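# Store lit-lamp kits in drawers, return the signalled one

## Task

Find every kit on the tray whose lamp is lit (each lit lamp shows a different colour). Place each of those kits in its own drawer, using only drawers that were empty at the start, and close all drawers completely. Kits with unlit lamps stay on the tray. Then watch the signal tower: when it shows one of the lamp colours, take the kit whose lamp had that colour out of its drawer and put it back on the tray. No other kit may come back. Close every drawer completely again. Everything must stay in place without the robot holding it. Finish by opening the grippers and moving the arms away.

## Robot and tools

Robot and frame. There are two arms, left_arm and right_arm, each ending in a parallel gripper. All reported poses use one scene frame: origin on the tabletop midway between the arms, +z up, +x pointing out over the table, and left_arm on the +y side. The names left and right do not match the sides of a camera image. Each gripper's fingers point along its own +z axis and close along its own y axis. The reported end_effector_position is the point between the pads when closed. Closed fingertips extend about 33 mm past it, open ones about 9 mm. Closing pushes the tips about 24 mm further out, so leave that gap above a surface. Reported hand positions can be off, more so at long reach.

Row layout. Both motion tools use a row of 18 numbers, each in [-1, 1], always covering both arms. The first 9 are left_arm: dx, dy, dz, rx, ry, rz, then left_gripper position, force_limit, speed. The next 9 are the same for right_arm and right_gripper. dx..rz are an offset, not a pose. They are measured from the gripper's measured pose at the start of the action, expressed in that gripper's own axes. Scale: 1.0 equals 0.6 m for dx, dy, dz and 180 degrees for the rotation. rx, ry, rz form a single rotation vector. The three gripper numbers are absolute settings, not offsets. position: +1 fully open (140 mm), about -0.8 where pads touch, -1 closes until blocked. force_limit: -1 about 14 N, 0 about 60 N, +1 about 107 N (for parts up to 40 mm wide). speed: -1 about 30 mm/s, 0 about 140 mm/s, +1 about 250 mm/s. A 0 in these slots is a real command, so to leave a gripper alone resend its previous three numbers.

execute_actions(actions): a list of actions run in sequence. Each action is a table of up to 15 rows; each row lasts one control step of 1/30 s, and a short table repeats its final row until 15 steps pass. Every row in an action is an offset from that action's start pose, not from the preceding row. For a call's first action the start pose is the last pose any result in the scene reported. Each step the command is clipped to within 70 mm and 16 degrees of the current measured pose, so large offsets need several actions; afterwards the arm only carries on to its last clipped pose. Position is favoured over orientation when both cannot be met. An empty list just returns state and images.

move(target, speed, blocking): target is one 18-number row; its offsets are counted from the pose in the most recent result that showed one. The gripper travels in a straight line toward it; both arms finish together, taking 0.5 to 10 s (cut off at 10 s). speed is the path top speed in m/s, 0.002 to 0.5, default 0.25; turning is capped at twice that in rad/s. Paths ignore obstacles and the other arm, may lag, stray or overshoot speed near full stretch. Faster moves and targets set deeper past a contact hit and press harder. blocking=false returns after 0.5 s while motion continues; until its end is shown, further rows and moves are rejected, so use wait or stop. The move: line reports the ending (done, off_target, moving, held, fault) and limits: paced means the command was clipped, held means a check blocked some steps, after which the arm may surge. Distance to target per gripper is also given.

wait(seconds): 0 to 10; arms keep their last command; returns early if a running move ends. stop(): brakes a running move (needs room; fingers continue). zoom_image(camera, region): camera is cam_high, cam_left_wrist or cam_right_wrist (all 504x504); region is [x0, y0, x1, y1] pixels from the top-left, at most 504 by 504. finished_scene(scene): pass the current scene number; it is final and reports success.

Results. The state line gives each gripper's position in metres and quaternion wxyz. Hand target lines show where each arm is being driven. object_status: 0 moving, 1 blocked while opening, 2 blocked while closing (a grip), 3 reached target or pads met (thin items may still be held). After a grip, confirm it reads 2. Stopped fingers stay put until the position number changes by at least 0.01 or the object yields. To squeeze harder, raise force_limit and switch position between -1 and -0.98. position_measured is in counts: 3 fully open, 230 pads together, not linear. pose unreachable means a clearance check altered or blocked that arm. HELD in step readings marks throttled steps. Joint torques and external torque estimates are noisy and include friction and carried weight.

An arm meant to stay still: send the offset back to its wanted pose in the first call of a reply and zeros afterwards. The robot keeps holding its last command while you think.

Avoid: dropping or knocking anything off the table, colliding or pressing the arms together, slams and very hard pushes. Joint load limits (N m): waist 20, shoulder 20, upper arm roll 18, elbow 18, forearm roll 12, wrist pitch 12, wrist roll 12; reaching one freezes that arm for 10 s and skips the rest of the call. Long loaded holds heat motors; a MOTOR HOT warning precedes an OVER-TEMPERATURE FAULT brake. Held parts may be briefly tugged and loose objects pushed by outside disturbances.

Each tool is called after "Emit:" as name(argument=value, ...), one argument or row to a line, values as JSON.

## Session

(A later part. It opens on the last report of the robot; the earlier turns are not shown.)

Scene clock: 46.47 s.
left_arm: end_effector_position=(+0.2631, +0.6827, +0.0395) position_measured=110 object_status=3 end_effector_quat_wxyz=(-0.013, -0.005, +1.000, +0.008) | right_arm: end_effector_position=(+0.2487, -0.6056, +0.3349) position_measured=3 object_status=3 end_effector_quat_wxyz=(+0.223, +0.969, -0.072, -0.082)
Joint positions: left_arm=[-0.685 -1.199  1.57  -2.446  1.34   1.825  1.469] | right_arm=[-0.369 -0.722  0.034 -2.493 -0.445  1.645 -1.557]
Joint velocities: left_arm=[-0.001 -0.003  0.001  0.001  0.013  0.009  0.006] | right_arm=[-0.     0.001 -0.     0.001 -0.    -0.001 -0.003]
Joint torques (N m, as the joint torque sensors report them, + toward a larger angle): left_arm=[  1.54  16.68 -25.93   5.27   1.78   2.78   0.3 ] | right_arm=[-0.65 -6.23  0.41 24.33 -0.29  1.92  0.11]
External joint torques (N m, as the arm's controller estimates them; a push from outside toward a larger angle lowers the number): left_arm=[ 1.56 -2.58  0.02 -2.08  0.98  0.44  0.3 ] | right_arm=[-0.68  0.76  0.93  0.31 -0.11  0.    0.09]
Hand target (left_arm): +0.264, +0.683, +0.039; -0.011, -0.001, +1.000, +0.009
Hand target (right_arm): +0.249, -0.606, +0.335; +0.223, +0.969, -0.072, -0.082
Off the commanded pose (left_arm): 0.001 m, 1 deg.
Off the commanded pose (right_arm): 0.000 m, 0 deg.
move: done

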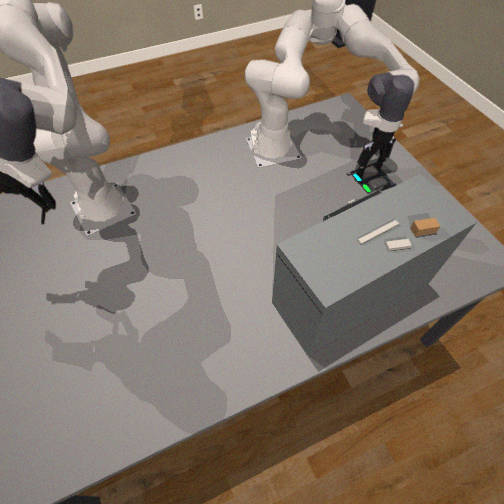

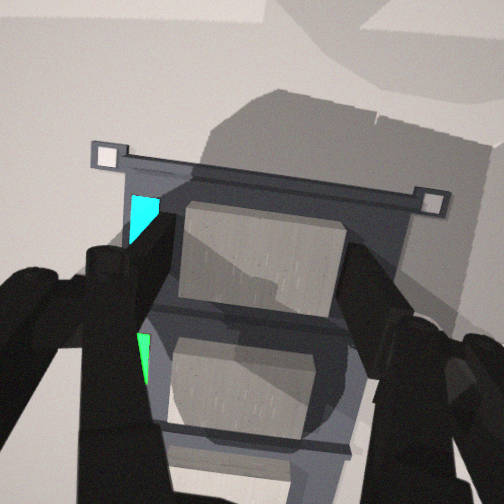

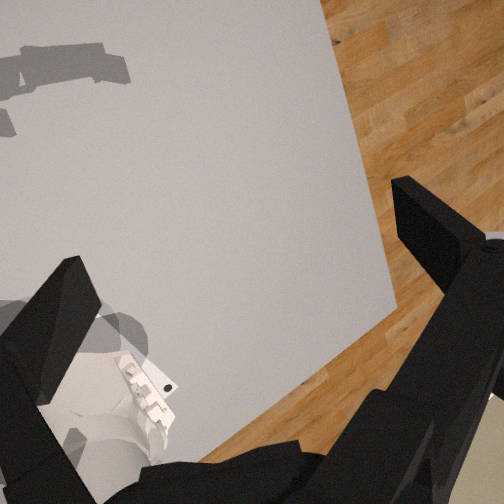

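Emit:
move(
  target=[0,0.002,0,0,0,0,-1,0,-0.5,0,0,0,0,0,0,1,0,0],
)

Emit:
move(
  target=[-0.1,-0.05,-0.4,0,0,0,-1,0,-0.5,0,0,0,0,0,0,1,0,0],
)

Emit:
move(
  target=[-0.375,-0.4,-0.005,0,0,-0.025,-1,0,-0.5,0,0,0,0,0,0,1,0,0],
)

Scene clock: 49.83 s.
left_arm: end_effector_position=(+0.2640, +0.6831, +0.0400) position_measured=132 object_status=2 end_effector_quat_wxyz=(-0.012, -0.003, +1.000, +0.009) | right_arm: end_effector_position=(+0.2487, -0.6056, +0.3349) position_measured=3 object_status=3 end_effector_quat_wxyz=(+0.223, +0.969, -0.072, -0.082)
Joint positions: left_arm=[-0.685 -1.199  1.569 -2.446  1.341  1.826  1.471] | right_arm=[-0.369 -0.722  0.034 -2.493 -0.445  1.645 -1.557]
Joint velocities: left_arm=[-0.     0.    -0.001 -0.    -0.    -0.001  0.   ] | right_arm=[-0.    -0.     0.001 -0.    -0.    -0.     0.   ]
Joint torques (N m, as the joint torque sensors report them, + toward a larger angle): left_arm=[ -0.27  18.02 -26.73   8.03   0.22   2.13   0.11] | right_arm=[-0.42 -6.56  0.6  24.33 -0.29  1.93  0.13]
External joint torques (N m, as the arm's controller estimates them; a push from outside toward a larger angle lowers the number): left_arm=[-0.22 -1.25 -0.66  0.68 -0.59 -0.23  0.11] | right_arm=[-0.43  0.54  1.13  0.31 -0.1   0.01  0.11]
Hand target (left_arm): +0.263, +0.684, +0.039; -0.013, -0.005, +1.000, +0.008
Hand target (right_arm): +0.249, -0.606, +0.335; +0.223, +0.969, -0.072, -0.082
Off the commanded pose (left_arm): 0.001 m, 0 deg.
Off the commanded pose (right_arm): 0.000 m, 0 deg.
move: done

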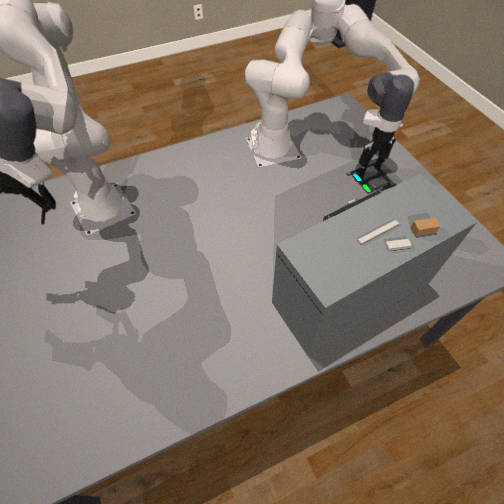

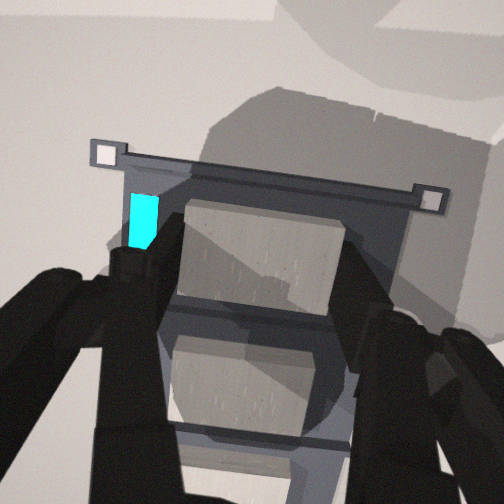

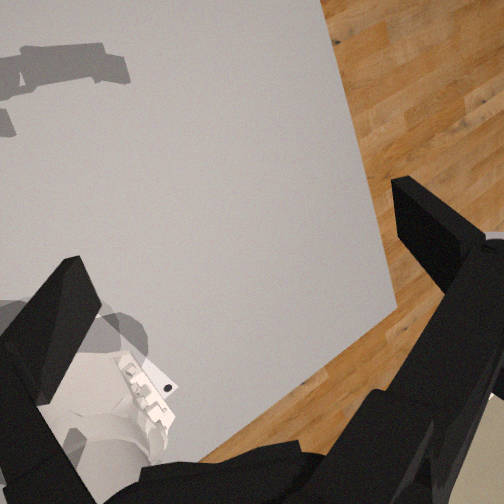

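Scene clock: 51.50 s.
left_arm: end_effector_position=(+0.3297, +0.6513, +0.2809) position_measured=132 object_status=2 end_effector_quat_wxyz=(-0.007, -0.007, +1.000, +0.009) | right_arm: end_effector_position=(+0.2487, -0.6056, +0.3349) position_measured=3 object_status=3 end_effector_quat_wxyz=(+0.223, +0.969, -0.072, -0.082)
Joint positions: left_arm=[-0.823 -1.013  1.125 -2.106  0.889  1.509  1.491] | right_arm=[-0.369 -0.722  0.034 -2.493 -0.445  1.645 -1.557]
Joint velocities: left_arm=[-0.004 -0.    -0.001  0.    -0.001 -0.013  0.003] | right_arm=[-0.001 -0.    -0.001 -0.    -0.     0.     0.   ]
Joint torques (N m, as the joint torque sensors report them, + toward a larger angle): left_arm=[ -1.24  15.21 -25.64  15.72  -0.42   1.94   0.36] | right_arm=[-0.4  -6.35  0.75 24.5  -0.28  1.93  0.12]
External joint torques (N m, as the arm's controller estimates them; a push from outside toward a larger angle lowers the number): left_arm=[-1.16 -1.78 -1.42  0.95 -1.28 -0.46  0.36] | right_arm=[-0.38  0.75  1.33  0.44 -0.09  0.01  0.1 ]
Hand target (left_arm): +0.329, +0.650, +0.282; -0.009, -0.004, +1.000, +0.007
Hand target (right_arm): +0.249, -0.606, +0.335; +0.223, +0.969, -0.072, -0.082
Off the commanded pose (left_arm): 0.004 m, 1 deg.
Off the commanded pose (right_arm): 0.000 m, 0 deg.
move: off_target (left_arm)

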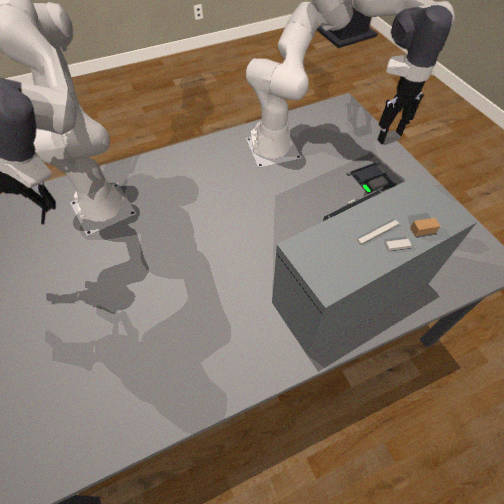

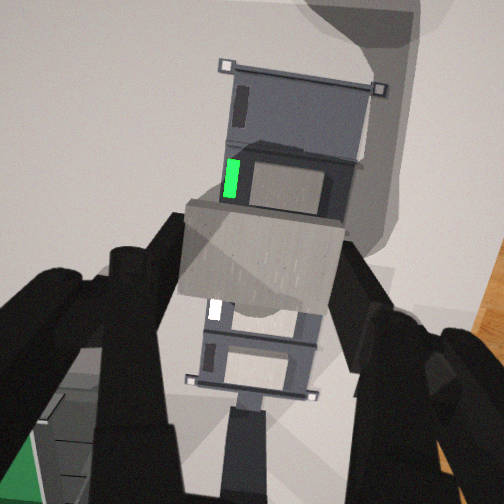

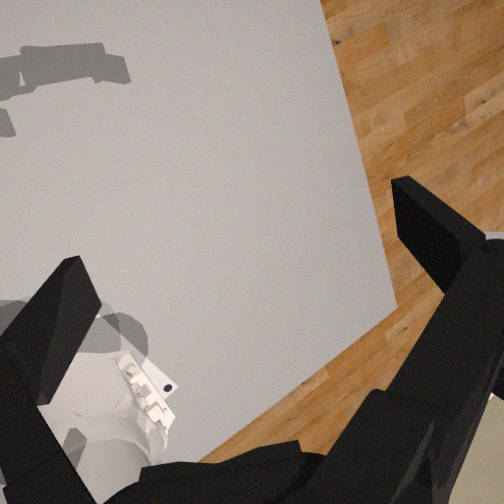

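Scene clock: 53.50 s.
left_arm: end_effector_position=(+0.5577, +0.4073, +0.2856) position_measured=132 object_status=2 end_effector_quat_wxyz=(+0.002, -0.036, +0.999, +0.006) | right_arm: end_effector_position=(+0.2487, -0.6056, +0.3349) position_measured=3 object_status=3 end_effector_quat_wxyz=(+0.223, +0.969, -0.072, -0.082)
Joint positions: left_arm=[-1.801 -0.682  1.624 -1.646  0.696  1.661  1.127] | right_arm=[-0.369 -0.722  0.034 -2.493 -0.445  1.645 -1.557]
Joint velocities: left_arm=[-0.004  0.002  0.001  0.001 -0.003 -0.004 -0.024] | right_arm=[-0.001 -0.    -0.001  0.     0.    -0.     0.001]
Joint torques (N m, as the joint torque sensors report them, + toward a larger angle): left_arm=[ -1.61  26.26 -19.49  20.68  -0.41   1.85  -0.12] | right_arm=[-0.49 -6.41  0.65 24.28 -0.29  1.94  0.12]
External joint torques (N m, as the arm's controller estimates them; a push from outside toward a larger angle lowers the number): left_arm=[-1.69 -0.09  0.34  1.89 -1.24 -0.57 -0.12] | right_arm=[-0.46  0.69  1.23  0.2  -0.11  0.02  0.1 ]
Hand target (left_arm): +0.557, +0.406, +0.286; +0.001, -0.042, +0.999, +0.005
Hand target (right_arm): +0.249, -0.606, +0.335; +0.223, +0.969, -0.072, -0.082
Off the commanded pose (left_arm): 0.012 m, 2 deg.
Off the commanded pose (right_arm): 0.000 m, 0 deg.
move: off_target (left_arm)

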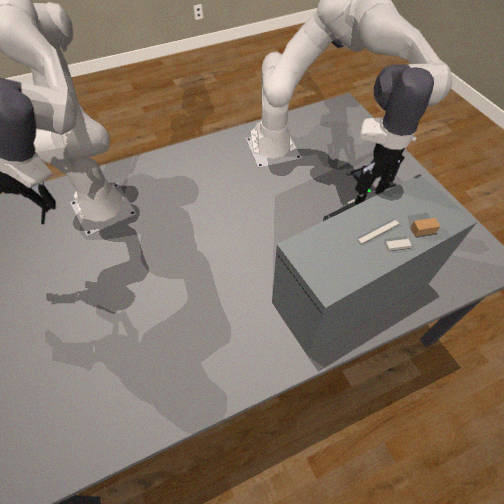

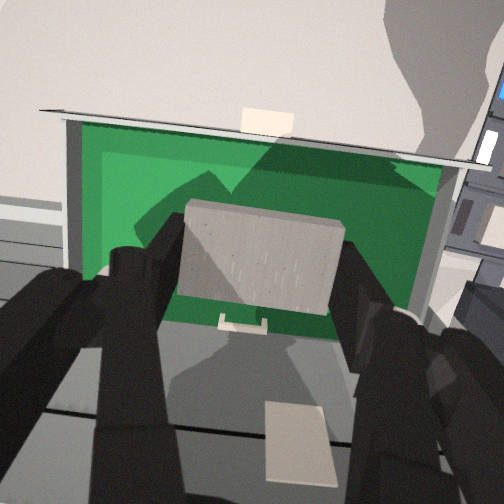

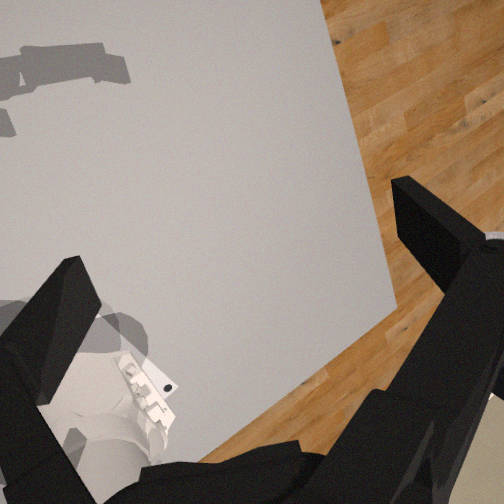

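Emit:
move(
  target=[0.008,0,0.124,0,0,0,-1,0,-0.5,0,0,0,0,0,0,1,0,0],
  speed=0.05,
)

Scene clock: 56.10 s.
left_arm: end_effector_position=(+0.5542, +0.4053, +0.2149) position_measured=132 object_status=2 end_effector_quat_wxyz=(+0.003, -0.033, +0.999, +0.005) | right_arm: end_effector_position=(+0.2487, -0.6056, +0.3349) position_measured=3 object_status=3 end_effector_quat_wxyz=(+0.223, +0.969, -0.072, -0.082)
Joint positions: left_arm=[-1.784 -0.711  1.686 -1.794  0.743  1.814  1.094] | right_arm=[-0.369 -0.722  0.034 -2.493 -0.445  1.645 -1.557]
Joint velocities: left_arm=[ 0.     0.001  0.001 -0.003  0.001  0.014 -0.008] | right_arm=[-0.001  0.    -0.001 -0.     0.     0.    -0.001]
Joint torques (N m, as the joint torque sensors report them, + toward a larger angle): left_arm=[  0.25  25.36 -19.56  15.72   1.71   2.99  -0.12] | right_arm=[-0.29 -6.35  0.69 24.31 -0.29  1.91  0.1 ]
External joint torques (N m, as the arm's controller estimates them; a push from outside toward a larger angle lowers the number): left_arm=[ 0.15 -1.05  1.17 -2.95  0.91  0.56 -0.12] | right_arm=[-0.28  0.68  1.26  0.32 -0.11  0.    0.08]
Hand target (left_arm): +0.554, +0.407, +0.211; +0.002, -0.035, +0.999, +0.006
Hand target (right_arm): +0.249, -0.606, +0.335; +0.223, +0.969, -0.072, -0.082
Off the commanded pose (left_arm): 0.005 m, 0 deg.
Off the commanded pose (right_arm): 0.000 m, 0 deg.
move: off_target (left_arm)

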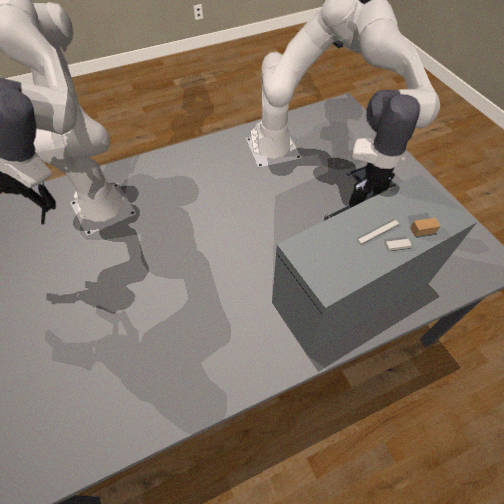

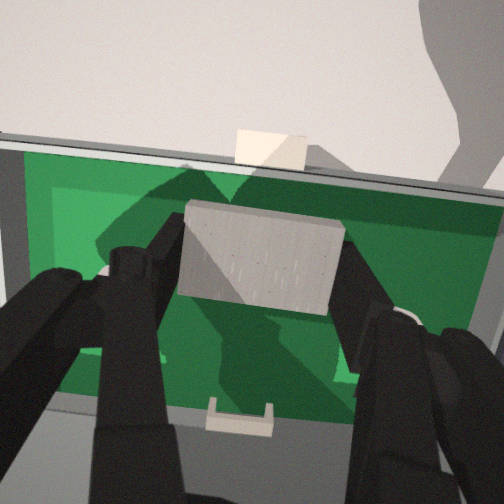

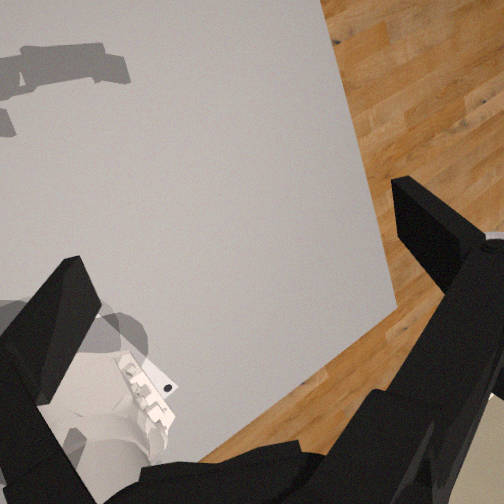

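Emit:
move(
  target=[0,0,0,0,0,0,0.1,0,0,0,0,0,0,0,0,1,0,0],
)

Emit:
move(
  target=[0.02,0,-0.1,0,0,0,0.1,0,0,0,0,0,0,0,0,1,0,0],
  speed=0.15,
)

Emit:
move(
  target=[0.16,0.07,0.02,0,-0.25,0,-0.9,0,0,0,0,0,0,0,0,1,0,0],
  speed=0.4,
)

Scene clock: 59.07 s.
left_arm: end_effector_position=(+0.5548, +0.4051, +0.2150) position_measured=117 object_status=3 end_effector_quat_wxyz=(+0.004, -0.034, +0.999, +0.005) | right_arm: end_effector_position=(+0.2487, -0.6056, +0.3349) position_measured=3 object_status=3 end_effector_quat_wxyz=(+0.223, +0.969, -0.072, -0.082)
Joint positions: left_arm=[-1.784 -0.711  1.687 -1.794  0.743  1.817  1.092] | right_arm=[-0.369 -0.722  0.034 -2.493 -0.445  1.645 -1.557]
Joint velocities: left_arm=[ 0.001 -0.     0.    -0.001  0.001 -0.001  0.002] | right_arm=[-0.    -0.     0.001  0.    -0.001  0.    -0.001]
Joint torques (N m, as the joint torque sensors report them, + toward a larger angle): left_arm=[  0.77  24.74 -22.09  18.1    0.58   1.98   0.2 ] | right_arm=[-0.7  -6.43  0.47 24.13 -0.26  1.9   0.12]
External joint torques (N m, as the arm's controller estimates them; a push from outside toward a larger angle lowers the number): left_arm=[ 0.69 -1.69 -1.32 -0.59 -0.22 -0.46  0.2 ] | right_arm=[-0.75  0.68  0.94  0.04 -0.07 -0.03  0.1 ]
Hand target (left_arm): +0.554, +0.405, +0.215; +0.003, -0.033, +0.999, +0.005
Hand target (right_arm): +0.249, -0.606, +0.335; +0.223, +0.969, -0.072, -0.082
Off the commanded pose (left_arm): 0.001 m, 0 deg.
Off the commanded pose (right_arm): 0.000 m, 0 deg.
move: done

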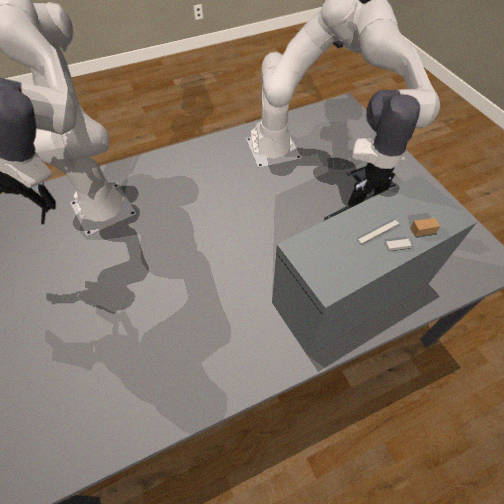

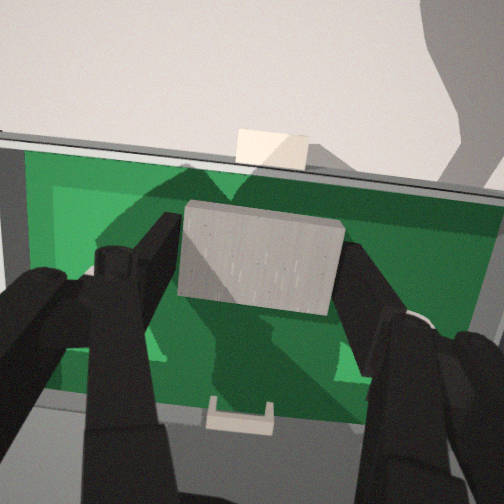

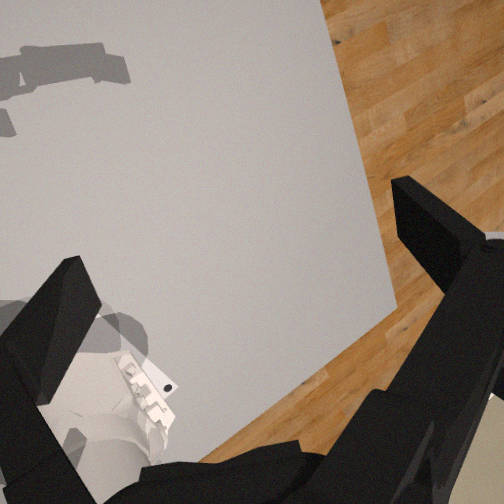

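Scene clock: 60.07 s.
left_arm: end_effector_position=(+0.5433, +0.4042, +0.2739) position_measured=117 object_status=3 end_effector_quat_wxyz=(+0.005, -0.035, +0.999, +0.007) | right_arm: end_effector_position=(+0.2487, -0.6056, +0.3349) position_measured=3 object_status=3 end_effector_quat_wxyz=(+0.223, +0.969, -0.072, -0.082)
Joint positions: left_arm=[-1.722 -0.664  1.579 -1.742  0.688  1.714  1.113] | right_arm=[-0.369 -0.722  0.034 -2.493 -0.445  1.645 -1.557]
Joint velocities: left_arm=[-0.001  0.001 -0.003  0.001  0.002 -0.013  0.006] | right_arm=[-0.001 -0.     0.001 -0.001  0.001  0.    -0.   ]
Joint torques (N m, as the joint torque sensors report them, + toward a larger angle): left_arm=[  1.46  19.83 -22.85  19.64  -0.17   2.01   0.22] | right_arm=[-0.61 -6.43  0.53 24.3  -0.27  1.93  0.1 ]
External joint torques (N m, as the arm's controller estimates them; a push from outside toward a larger angle lowers the number): left_arm=[ 1.45 -3.52 -3.14  0.4  -1.01 -0.44  0.22] | right_arm=[-0.61  0.66  1.05  0.3  -0.08  0.02  0.08]
Hand target (left_arm): +0.542, +0.405, +0.275; +0.003, -0.034, +0.999, +0.005
Hand target (right_arm): +0.249, -0.606, +0.335; +0.223, +0.969, -0.072, -0.082
Off the commanded pose (left_arm): 0.001 m, 0 deg.
Off the commanded pose (right_arm): 0.000 m, 0 deg.
move: done

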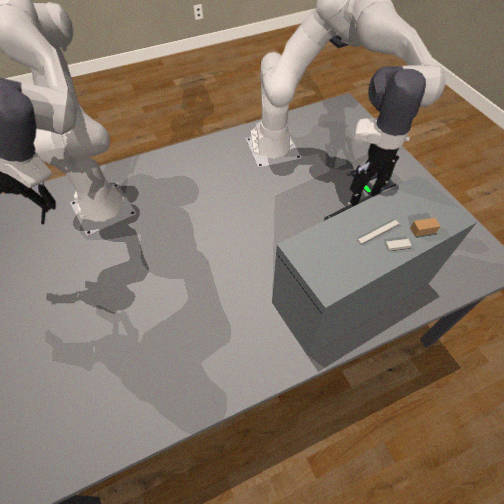

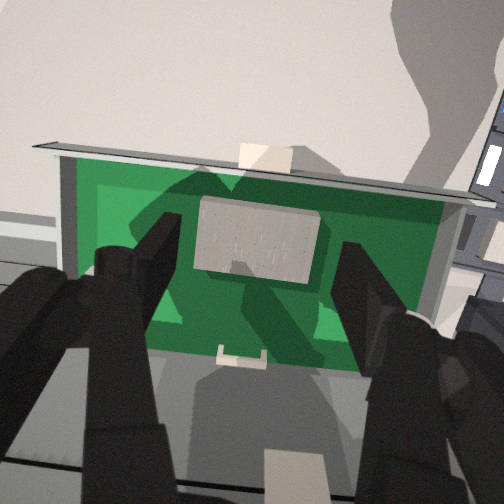

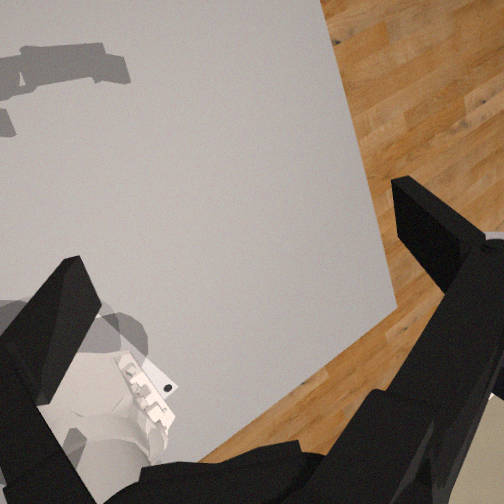

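Scene clock: 62.20 s.
left_arm: end_effector_position=(+0.4456, +0.4454, +0.2576) position_measured=233 object_status=3 end_effector_quat_wxyz=(+0.382, -0.026, +0.923, +0.025) | right_arm: end_effector_position=(+0.2487, -0.6056, +0.3349) position_measured=3 object_status=3 end_effector_quat_wxyz=(+0.223, +0.969, -0.072, -0.082)
Joint positions: left_arm=[-0.613 -1.052  1.056 -2.805  1.581  2.51   0.659] | right_arm=[-0.369 -0.722  0.034 -2.493 -0.445  1.645 -1.557]
Joint velocities: left_arm=[ 0.001  0.001  0.001 -0.001  0.008 -0.    -0.04 ] | right_arm=[ 0.    -0.001  0.     0.001  0.    -0.001  0.   ]
Joint torques (N m, as the joint torque sensors report them, + toward a larger angle): left_arm=[  1.94   4.87 -15.84  14.3    1.33   3.16  -0.11] | right_arm=[-0.46 -6.42  0.57 24.3  -0.29  1.95  0.12]
External joint torques (N m, as the arm's controller estimates them; a push from outside toward a larger angle lowers the number): left_arm=[ 1.9  -1.21  0.59 -1.83  1.06  0.43 -0.09] | right_arm=[-0.45  0.75  1.13  0.18 -0.1   0.03  0.1 ]
Hand target (left_arm): +0.445, +0.445, +0.257; +0.383, -0.032, +0.923, +0.022
Hand target (right_arm): +0.249, -0.606, +0.335; +0.223, +0.969, -0.072, -0.082
Off the commanded pose (left_arm): 0.007 m, 1 deg.
Off the commanded pose (right_arm): 0.000 m, 0 deg.
move: off_target (left_arm)

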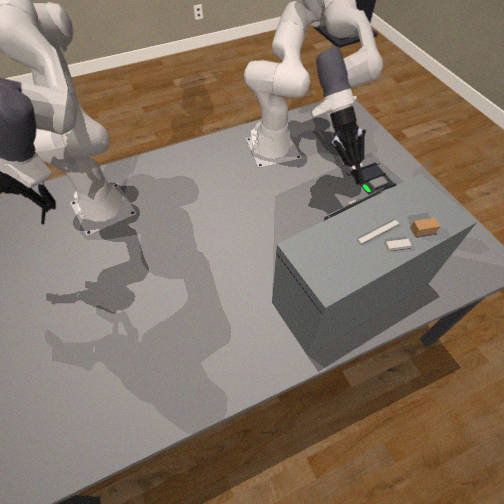

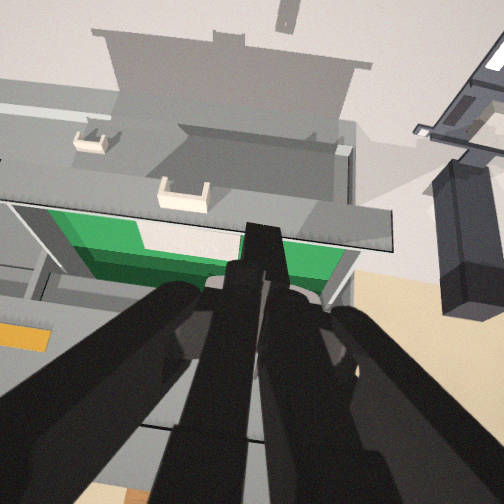

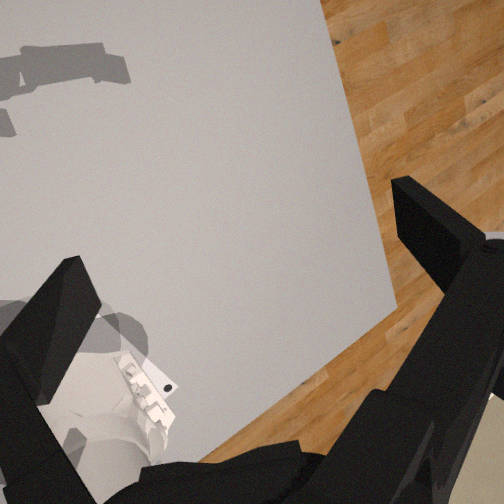

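Emit:
move(
  target=[0.043,0.01,0.081,0,0,0,-0.9,0,0,0,0,0,0,0,0,1,0,0],
  speed=0.15,
)

Emit:
move(
  target=[-0.166,0.005,0.164,0,0,0,-0.9,0,0,0,0,0,0,0,0,1,0,0],
  speed=0.08,
)

Scene clock: 65.13 s.
left_arm: end_effector_position=(+0.4609, +0.4523, +0.2046) position_measured=233 object_status=3 end_effector_quat_wxyz=(+0.382, -0.019, +0.924, +0.027) | right_arm: end_effector_position=(+0.2487, -0.6056, +0.3349) position_measured=3 object_status=3 end_effector_quat_wxyz=(+0.223, +0.969, -0.072, -0.082)
Joint positions: left_arm=[-0.739 -0.993  1.269 -2.766  1.844  2.561  0.517] | right_arm=[-0.369 -0.722  0.034 -2.493 -0.445  1.645 -1.557]
Joint velocities: left_arm=[-0.001 -0.     0.    -0.001  0.012 -0.001 -0.042] | right_arm=[ 0.001  0.001 -0.001 -0.    -0.001 -0.001 -0.001]
Joint torques (N m, as the joint torque sensors report them, + toward a larger angle): left_arm=[ -0.88   5.62 -17.35  14.4    0.98   2.12  -0.06] | right_arm=[-0.57 -6.49  0.6  24.44 -0.27  1.92  0.1 ]
External joint torques (N m, as the arm's controller estimates them; a push from outside toward a larger angle lowers the number): left_arm=[-0.91 -1.95  0.51  1.13  0.95 -0.4  -0.04] | right_arm=[-0.58  0.53  1.14  0.45 -0.08  0.01  0.08]
Hand target (left_arm): +0.462, +0.453, +0.205; +0.383, -0.026, +0.923, +0.026
Hand target (right_arm): +0.249, -0.606, +0.335; +0.223, +0.969, -0.072, -0.082
Off the commanded pose (left_arm): 0.002 m, 1 deg.
Off the commanded pose (right_arm): 0.000 m, 0 deg.
move: done

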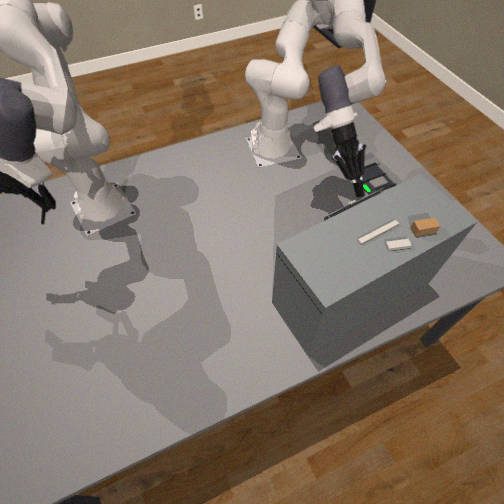

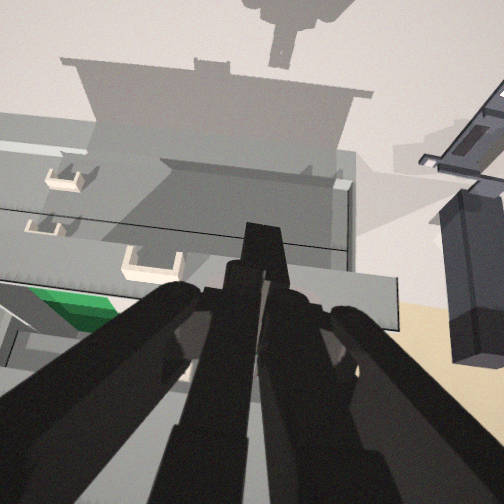

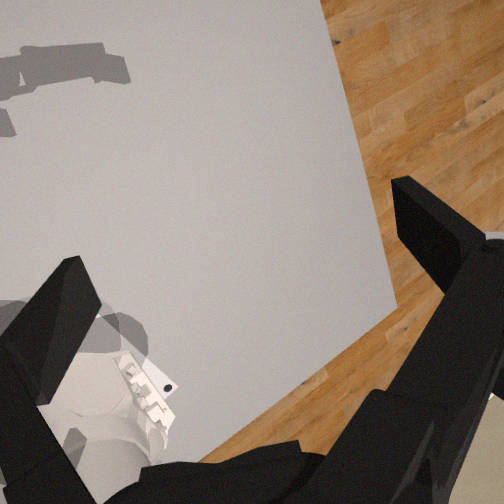

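Scene clock: 67.17 s.
left_arm: end_effector_position=(+0.5960, +0.4596, +0.2084) position_measured=233 object_status=3 end_effector_quat_wxyz=(+0.385, -0.024, +0.922, +0.024) | right_arm: end_effector_position=(+0.2487, -0.6056, +0.3349) position_measured=3 object_status=3 end_effector_quat_wxyz=(+0.223, +0.969, -0.072, -0.082)
Joint positions: left_arm=[-1.254 -0.93   1.539 -2.355  1.843  2.539  0.486] | right_arm=[-0.369 -0.722  0.034 -2.493 -0.445  1.645 -1.557]
Joint velocities: left_arm=[-0.001 -0.     0.001  0.003 -0.01  -0.001  0.005] | right_arm=[-0.     0.    -0.001 -0.001 -0.001 -0.     0.002]
Joint torques (N m, as the joint torque sensors report them, + toward a larger angle): left_arm=[-12.2   14.19 -18.82  21.62   0.6    2.53   0.39] | right_arm=[-0.58 -6.41  0.38 24.56 -0.29  1.9   0.13]
External joint torques (N m, as the arm's controller estimates them; a push from outside toward a larger angle lowers the number): left_arm=[-12.22  -2.13   4.82   8.23   0.52   0.05   0.41] | right_arm=[-0.57  0.65  0.94  0.54 -0.1  -0.02  0.11]
Hand target (left_arm): +0.602, +0.460, +0.208; +0.385, -0.020, +0.922, +0.026
Hand target (right_arm): +0.249, -0.606, +0.335; +0.223, +0.969, -0.072, -0.082
Off the commanded pose (left_arm): 0.006 m, 1 deg.
Off the commanded pose (right_arm): 0.000 m, 0 deg.
move: off_target (left_arm)

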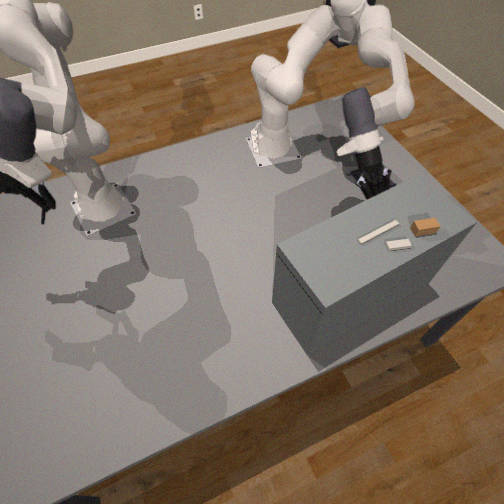

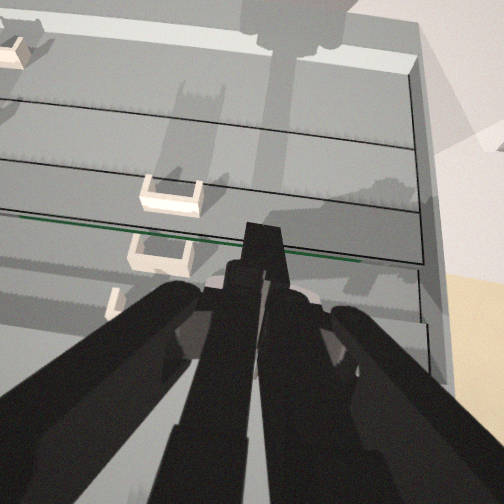

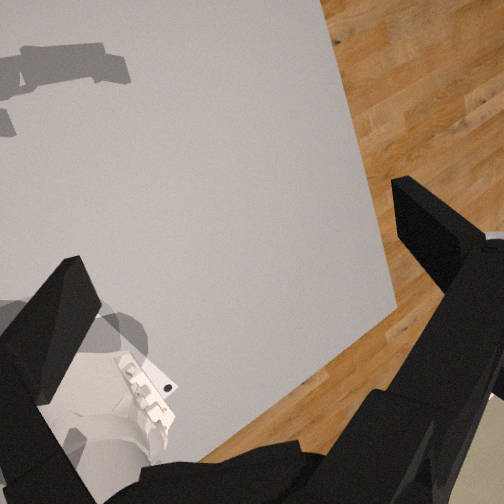

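Emit:
move(
  target=[0.055,0,-0.055,0,0,0,-0.9,0,0,0,0,0,0,0,0,1,0,0],
  speed=0.15,
)

Emit:
move(
  target=[0.005,-0.078,0.012,0,0,0,-0.3,0,0,0,0,0,0,0,0,1,0,0],
  speed=0.15,
)

Scene clock: 69.77 s.
left_arm: end_effector_position=(+0.5496, +0.4587, +0.2065) position_measured=233 object_status=3 end_effector_quat_wxyz=(+0.382, -0.024, +0.924, +0.026) | right_arm: end_effector_position=(+0.2487, -0.6056, +0.3349) position_measured=3 object_status=3 end_effector_quat_wxyz=(+0.223, +0.969, -0.072, -0.082)
Joint positions: left_arm=[-1.087 -0.934  1.447 -2.496  1.853  2.541  0.476] | right_arm=[-0.369 -0.722  0.034 -2.493 -0.445  1.645 -1.557]
Joint velocities: left_arm=[ 0.003 -0.001 -0.004 -0.004  0.002  0.    -0.003] | right_arm=[ 0.    -0.001 -0.    -0.001  0.     0.     0.001]
Joint torques (N m, as the joint torque sensors report them, + toward a larger angle): left_arm=[  1.48   8.99 -24.1   10.23   1.04   2.81  -0.32] | right_arm=[-0.35 -6.48  0.58 24.35 -0.28  1.94  0.16]
External joint torques (N m, as the arm's controller estimates them; a push from outside toward a larger angle lowers the number): left_arm=[ 1.53 -3.58 -2.19 -3.12  0.97  0.35 -0.3 ] | right_arm=[-0.33  0.6   1.16  0.33 -0.09  0.03  0.14]
Hand target (left_arm): +0.549, +0.458, +0.207; +0.384, -0.024, +0.923, +0.024
Hand target (right_arm): +0.249, -0.606, +0.335; +0.223, +0.969, -0.072, -0.082
Off the commanded pose (left_arm): 0.003 m, 0 deg.
Off the commanded pose (right_arm): 0.000 m, 0 deg.
move: done

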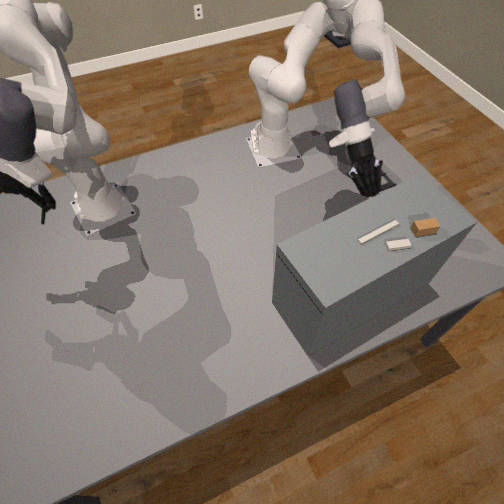

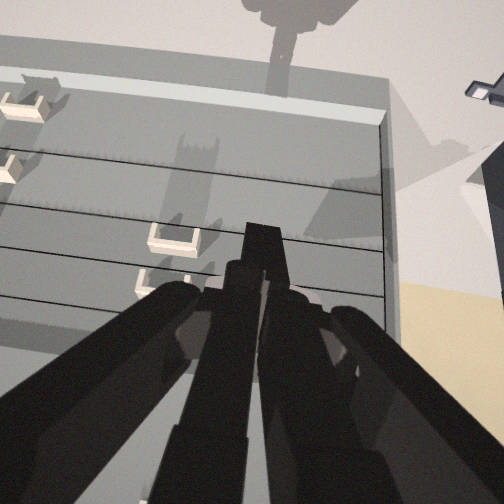

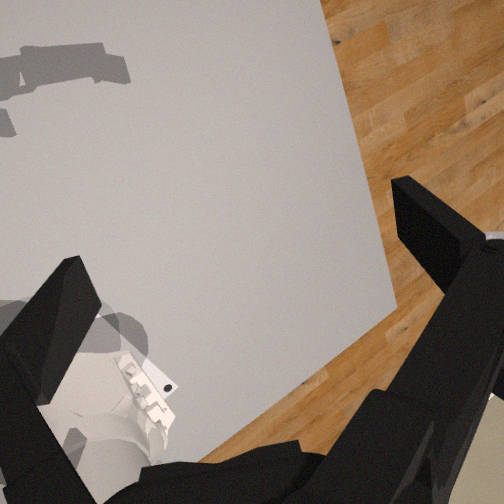

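Scene clock: 70.87 s.
left_arm: end_effector_position=(+0.5562, +0.4128, +0.2005) position_measured=167 object_status=3 end_effector_quat_wxyz=(+0.383, -0.020, +0.923, +0.026) | right_arm: end_effector_position=(+0.2487, -0.6056, +0.3349) position_measured=3 object_status=3 end_effector_quat_wxyz=(+0.223, +0.969, -0.072, -0.082)
Joint positions: left_arm=[-1.192 -0.917  1.444 -2.5    1.901  2.486  0.353] | right_arm=[-0.369 -0.722  0.034 -2.493 -0.445  1.645 -1.557]
Joint velocities: left_arm=[ 0.001  0.002  0.001  0.     0.002 -0.003 -0.034] | right_arm=[ 0.001  0.001 -0.    -0.    -0.     0.001  0.   ]
Joint torques (N m, as the joint torque sensors report them, + toward a larger angle): left_arm=[ -0.72  11.08 -22.78  11.62   1.16   1.86  -0.19] | right_arm=[-0.7  -6.57  0.7  24.31 -0.29  1.91  0.13]
External joint torques (N m, as the arm's controller estimates them; a push from outside toward a larger angle lowers the number): left_arm=[-0.85 -1.17 -1.21 -2.14  1.03 -0.4  -0.18] | right_arm=[-0.73  0.51  1.22  0.26 -0.11 -0.01  0.11]
Hand target (left_arm): +0.556, +0.411, +0.200; +0.384, -0.024, +0.923, +0.025
Hand target (right_arm): +0.249, -0.606, +0.335; +0.223, +0.969, -0.072, -0.082
Off the commanded pose (left_arm): 0.003 m, 0 deg.
Off the commanded pose (right_arm): 0.000 m, 0 deg.
move: done

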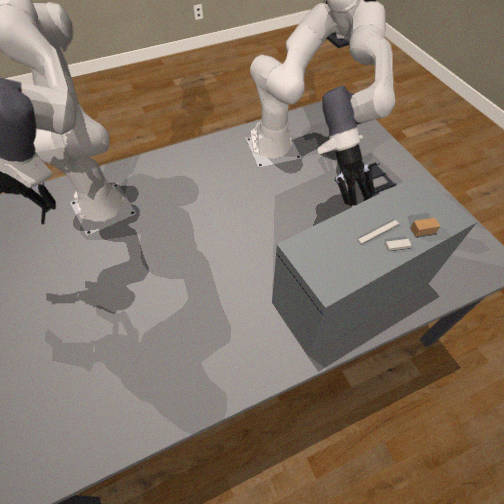

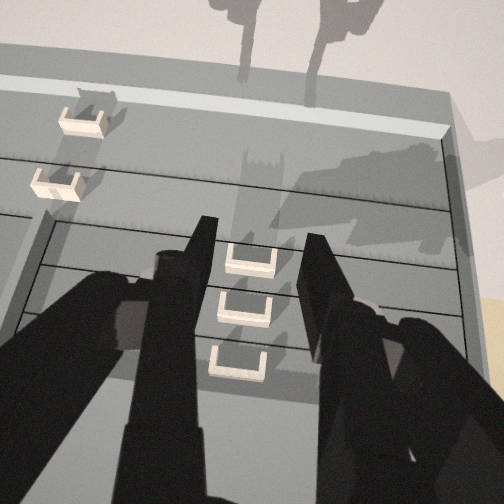

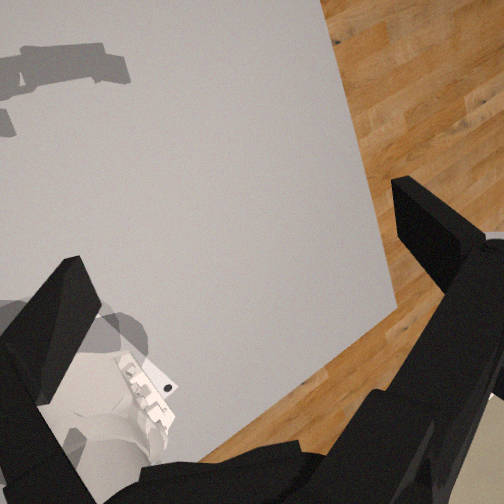

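Emit:
move(
  target=[-0.02,0.004,0.068,0,0,0,-0.3,0,0,0,0,0,0,0,0,1,0,0],
  speed=0.05,
)

Emit:
move(
  target=[0,0,0,0,0,0,-1,0.3,-0.5,0,0,0,0,0,0,1,0,0],
)

Scene clock: 73.63 s.
left_arm: end_effector_position=(+0.5920, +0.4173, +0.1802) position_measured=167 object_status=3 end_effector_quat_wxyz=(+0.382, -0.020, +0.923, +0.026) | right_arm: end_effector_position=(+0.2487, -0.6056, +0.3349) position_measured=3 object_status=3 end_effector_quat_wxyz=(+0.223, +0.969, -0.072, -0.082)
Joint positions: left_arm=[-1.346 -0.934  1.574 -2.387  1.956  2.486  0.34 ] | right_arm=[-0.369 -0.722  0.034 -2.493 -0.445  1.645 -1.557]
Joint velocities: left_arm=[-0.007 -0.002  0.003  0.005  0.008 -0.     0.   ] | right_arm=[-0.001  0.001 -0.001  0.001  0.    -0.     0.   ]
Joint torques (N m, as the joint torque sensors report them, + toward a larger angle): left_arm=[ -1.19  14.44 -23.42  14.38   1.21   2.42  -0.01] | right_arm=[-0.43 -6.47  0.38 24.37 -0.3   1.91  0.12]
External joint torques (N m, as the arm's controller estimates them; a push from outside toward a larger angle lowers the number): left_arm=[-1.12 -2.03  0.14  1.68  1.08  0.16  0.01] | right_arm=[-0.43  0.62  0.92  0.34 -0.12 -0.01  0.1 ]
Hand target (left_arm): +0.593, +0.417, +0.181; +0.384, -0.021, +0.923, +0.025
Hand target (right_arm): +0.249, -0.606, +0.335; +0.223, +0.969, -0.072, -0.082
Off the commanded pose (left_arm): 0.001 m, 0 deg.
Off the commanded pose (right_arm): 0.000 m, 0 deg.
move: done

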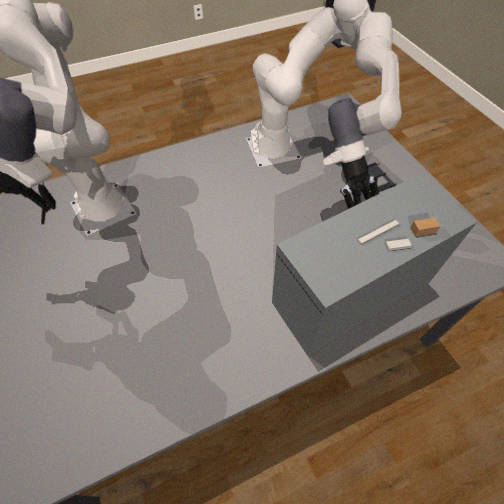

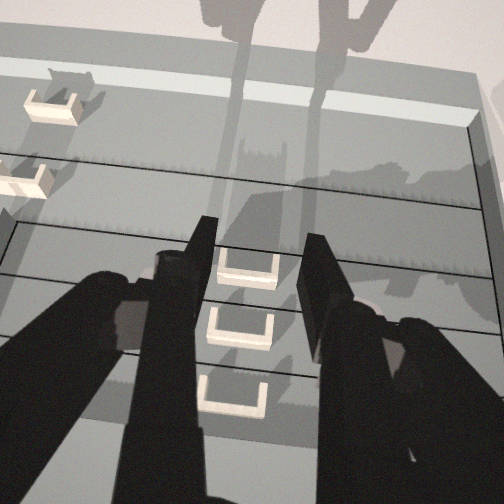

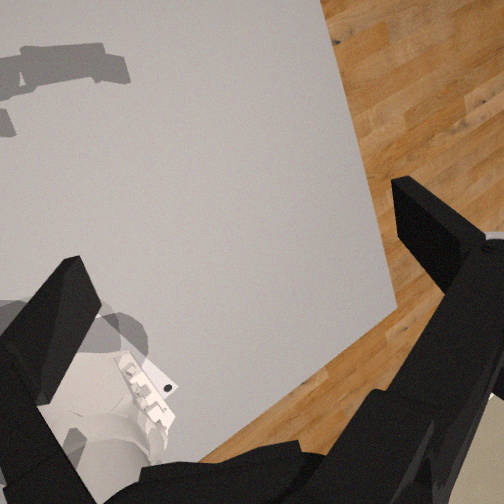

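Scene clock: 74.17 s.
left_arm: end_effector_position=(+0.5919, +0.4140, +0.1805) position_measured=194 object_status=2 end_effector_quat_wxyz=(+0.383, -0.018, +0.923, +0.024) | right_arm: end_effector_position=(+0.2487, -0.6056, +0.3349) position_measured=3 object_status=3 end_effector_quat_wxyz=(+0.223, +0.969, -0.072, -0.082)
Joint positions: left_arm=[-1.348 -0.934  1.573 -2.388  1.956  2.489  0.34 ] | right_arm=[-0.369 -0.722  0.034 -2.493 -0.445  1.645 -1.557]
Joint velocities: left_arm=[ 0.001  0.001  0.001  0.001 -0.     0.     0.002] | right_arm=[-0.001 -0.     0.    -0.     0.002  0.     0.   ]
Joint torques (N m, as the joint torque sensors report them, + toward a larger angle): left_arm=[  1.67  15.19 -24.4   12.87   0.01   1.99   0.11] | right_arm=[-0.5  -6.35  0.61 24.51 -0.29  1.93  0.11]
External joint torques (N m, as the arm's controller estimates them; a push from outside toward a larger angle lowers the number): left_arm=[ 1.62 -1.23 -0.99  0.11 -0.1  -0.26  0.13] | right_arm=[-0.53  0.7   1.12  0.48 -0.12  0.01  0.09]
Hand target (left_arm): +0.592, +0.417, +0.180; +0.382, -0.020, +0.923, +0.026
Hand target (right_arm): +0.249, -0.606, +0.335; +0.223, +0.969, -0.072, -0.082
Off the commanded pose (left_arm): 0.003 m, 0 deg.
Off the commanded pose (right_arm): 0.000 m, 0 deg.
move: done

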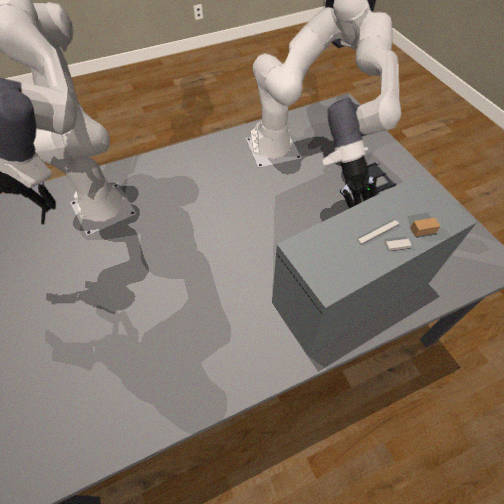

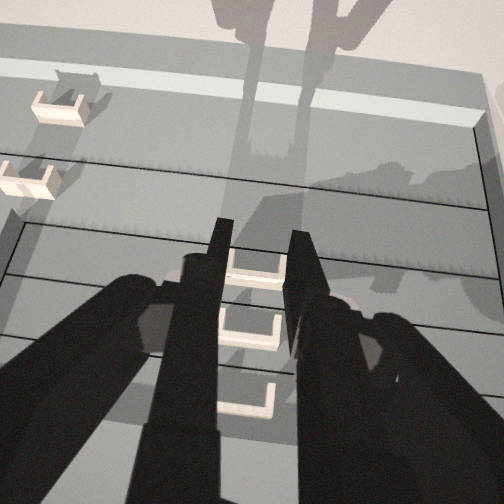

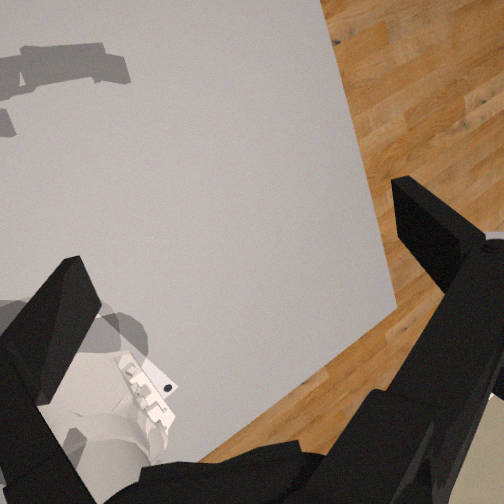

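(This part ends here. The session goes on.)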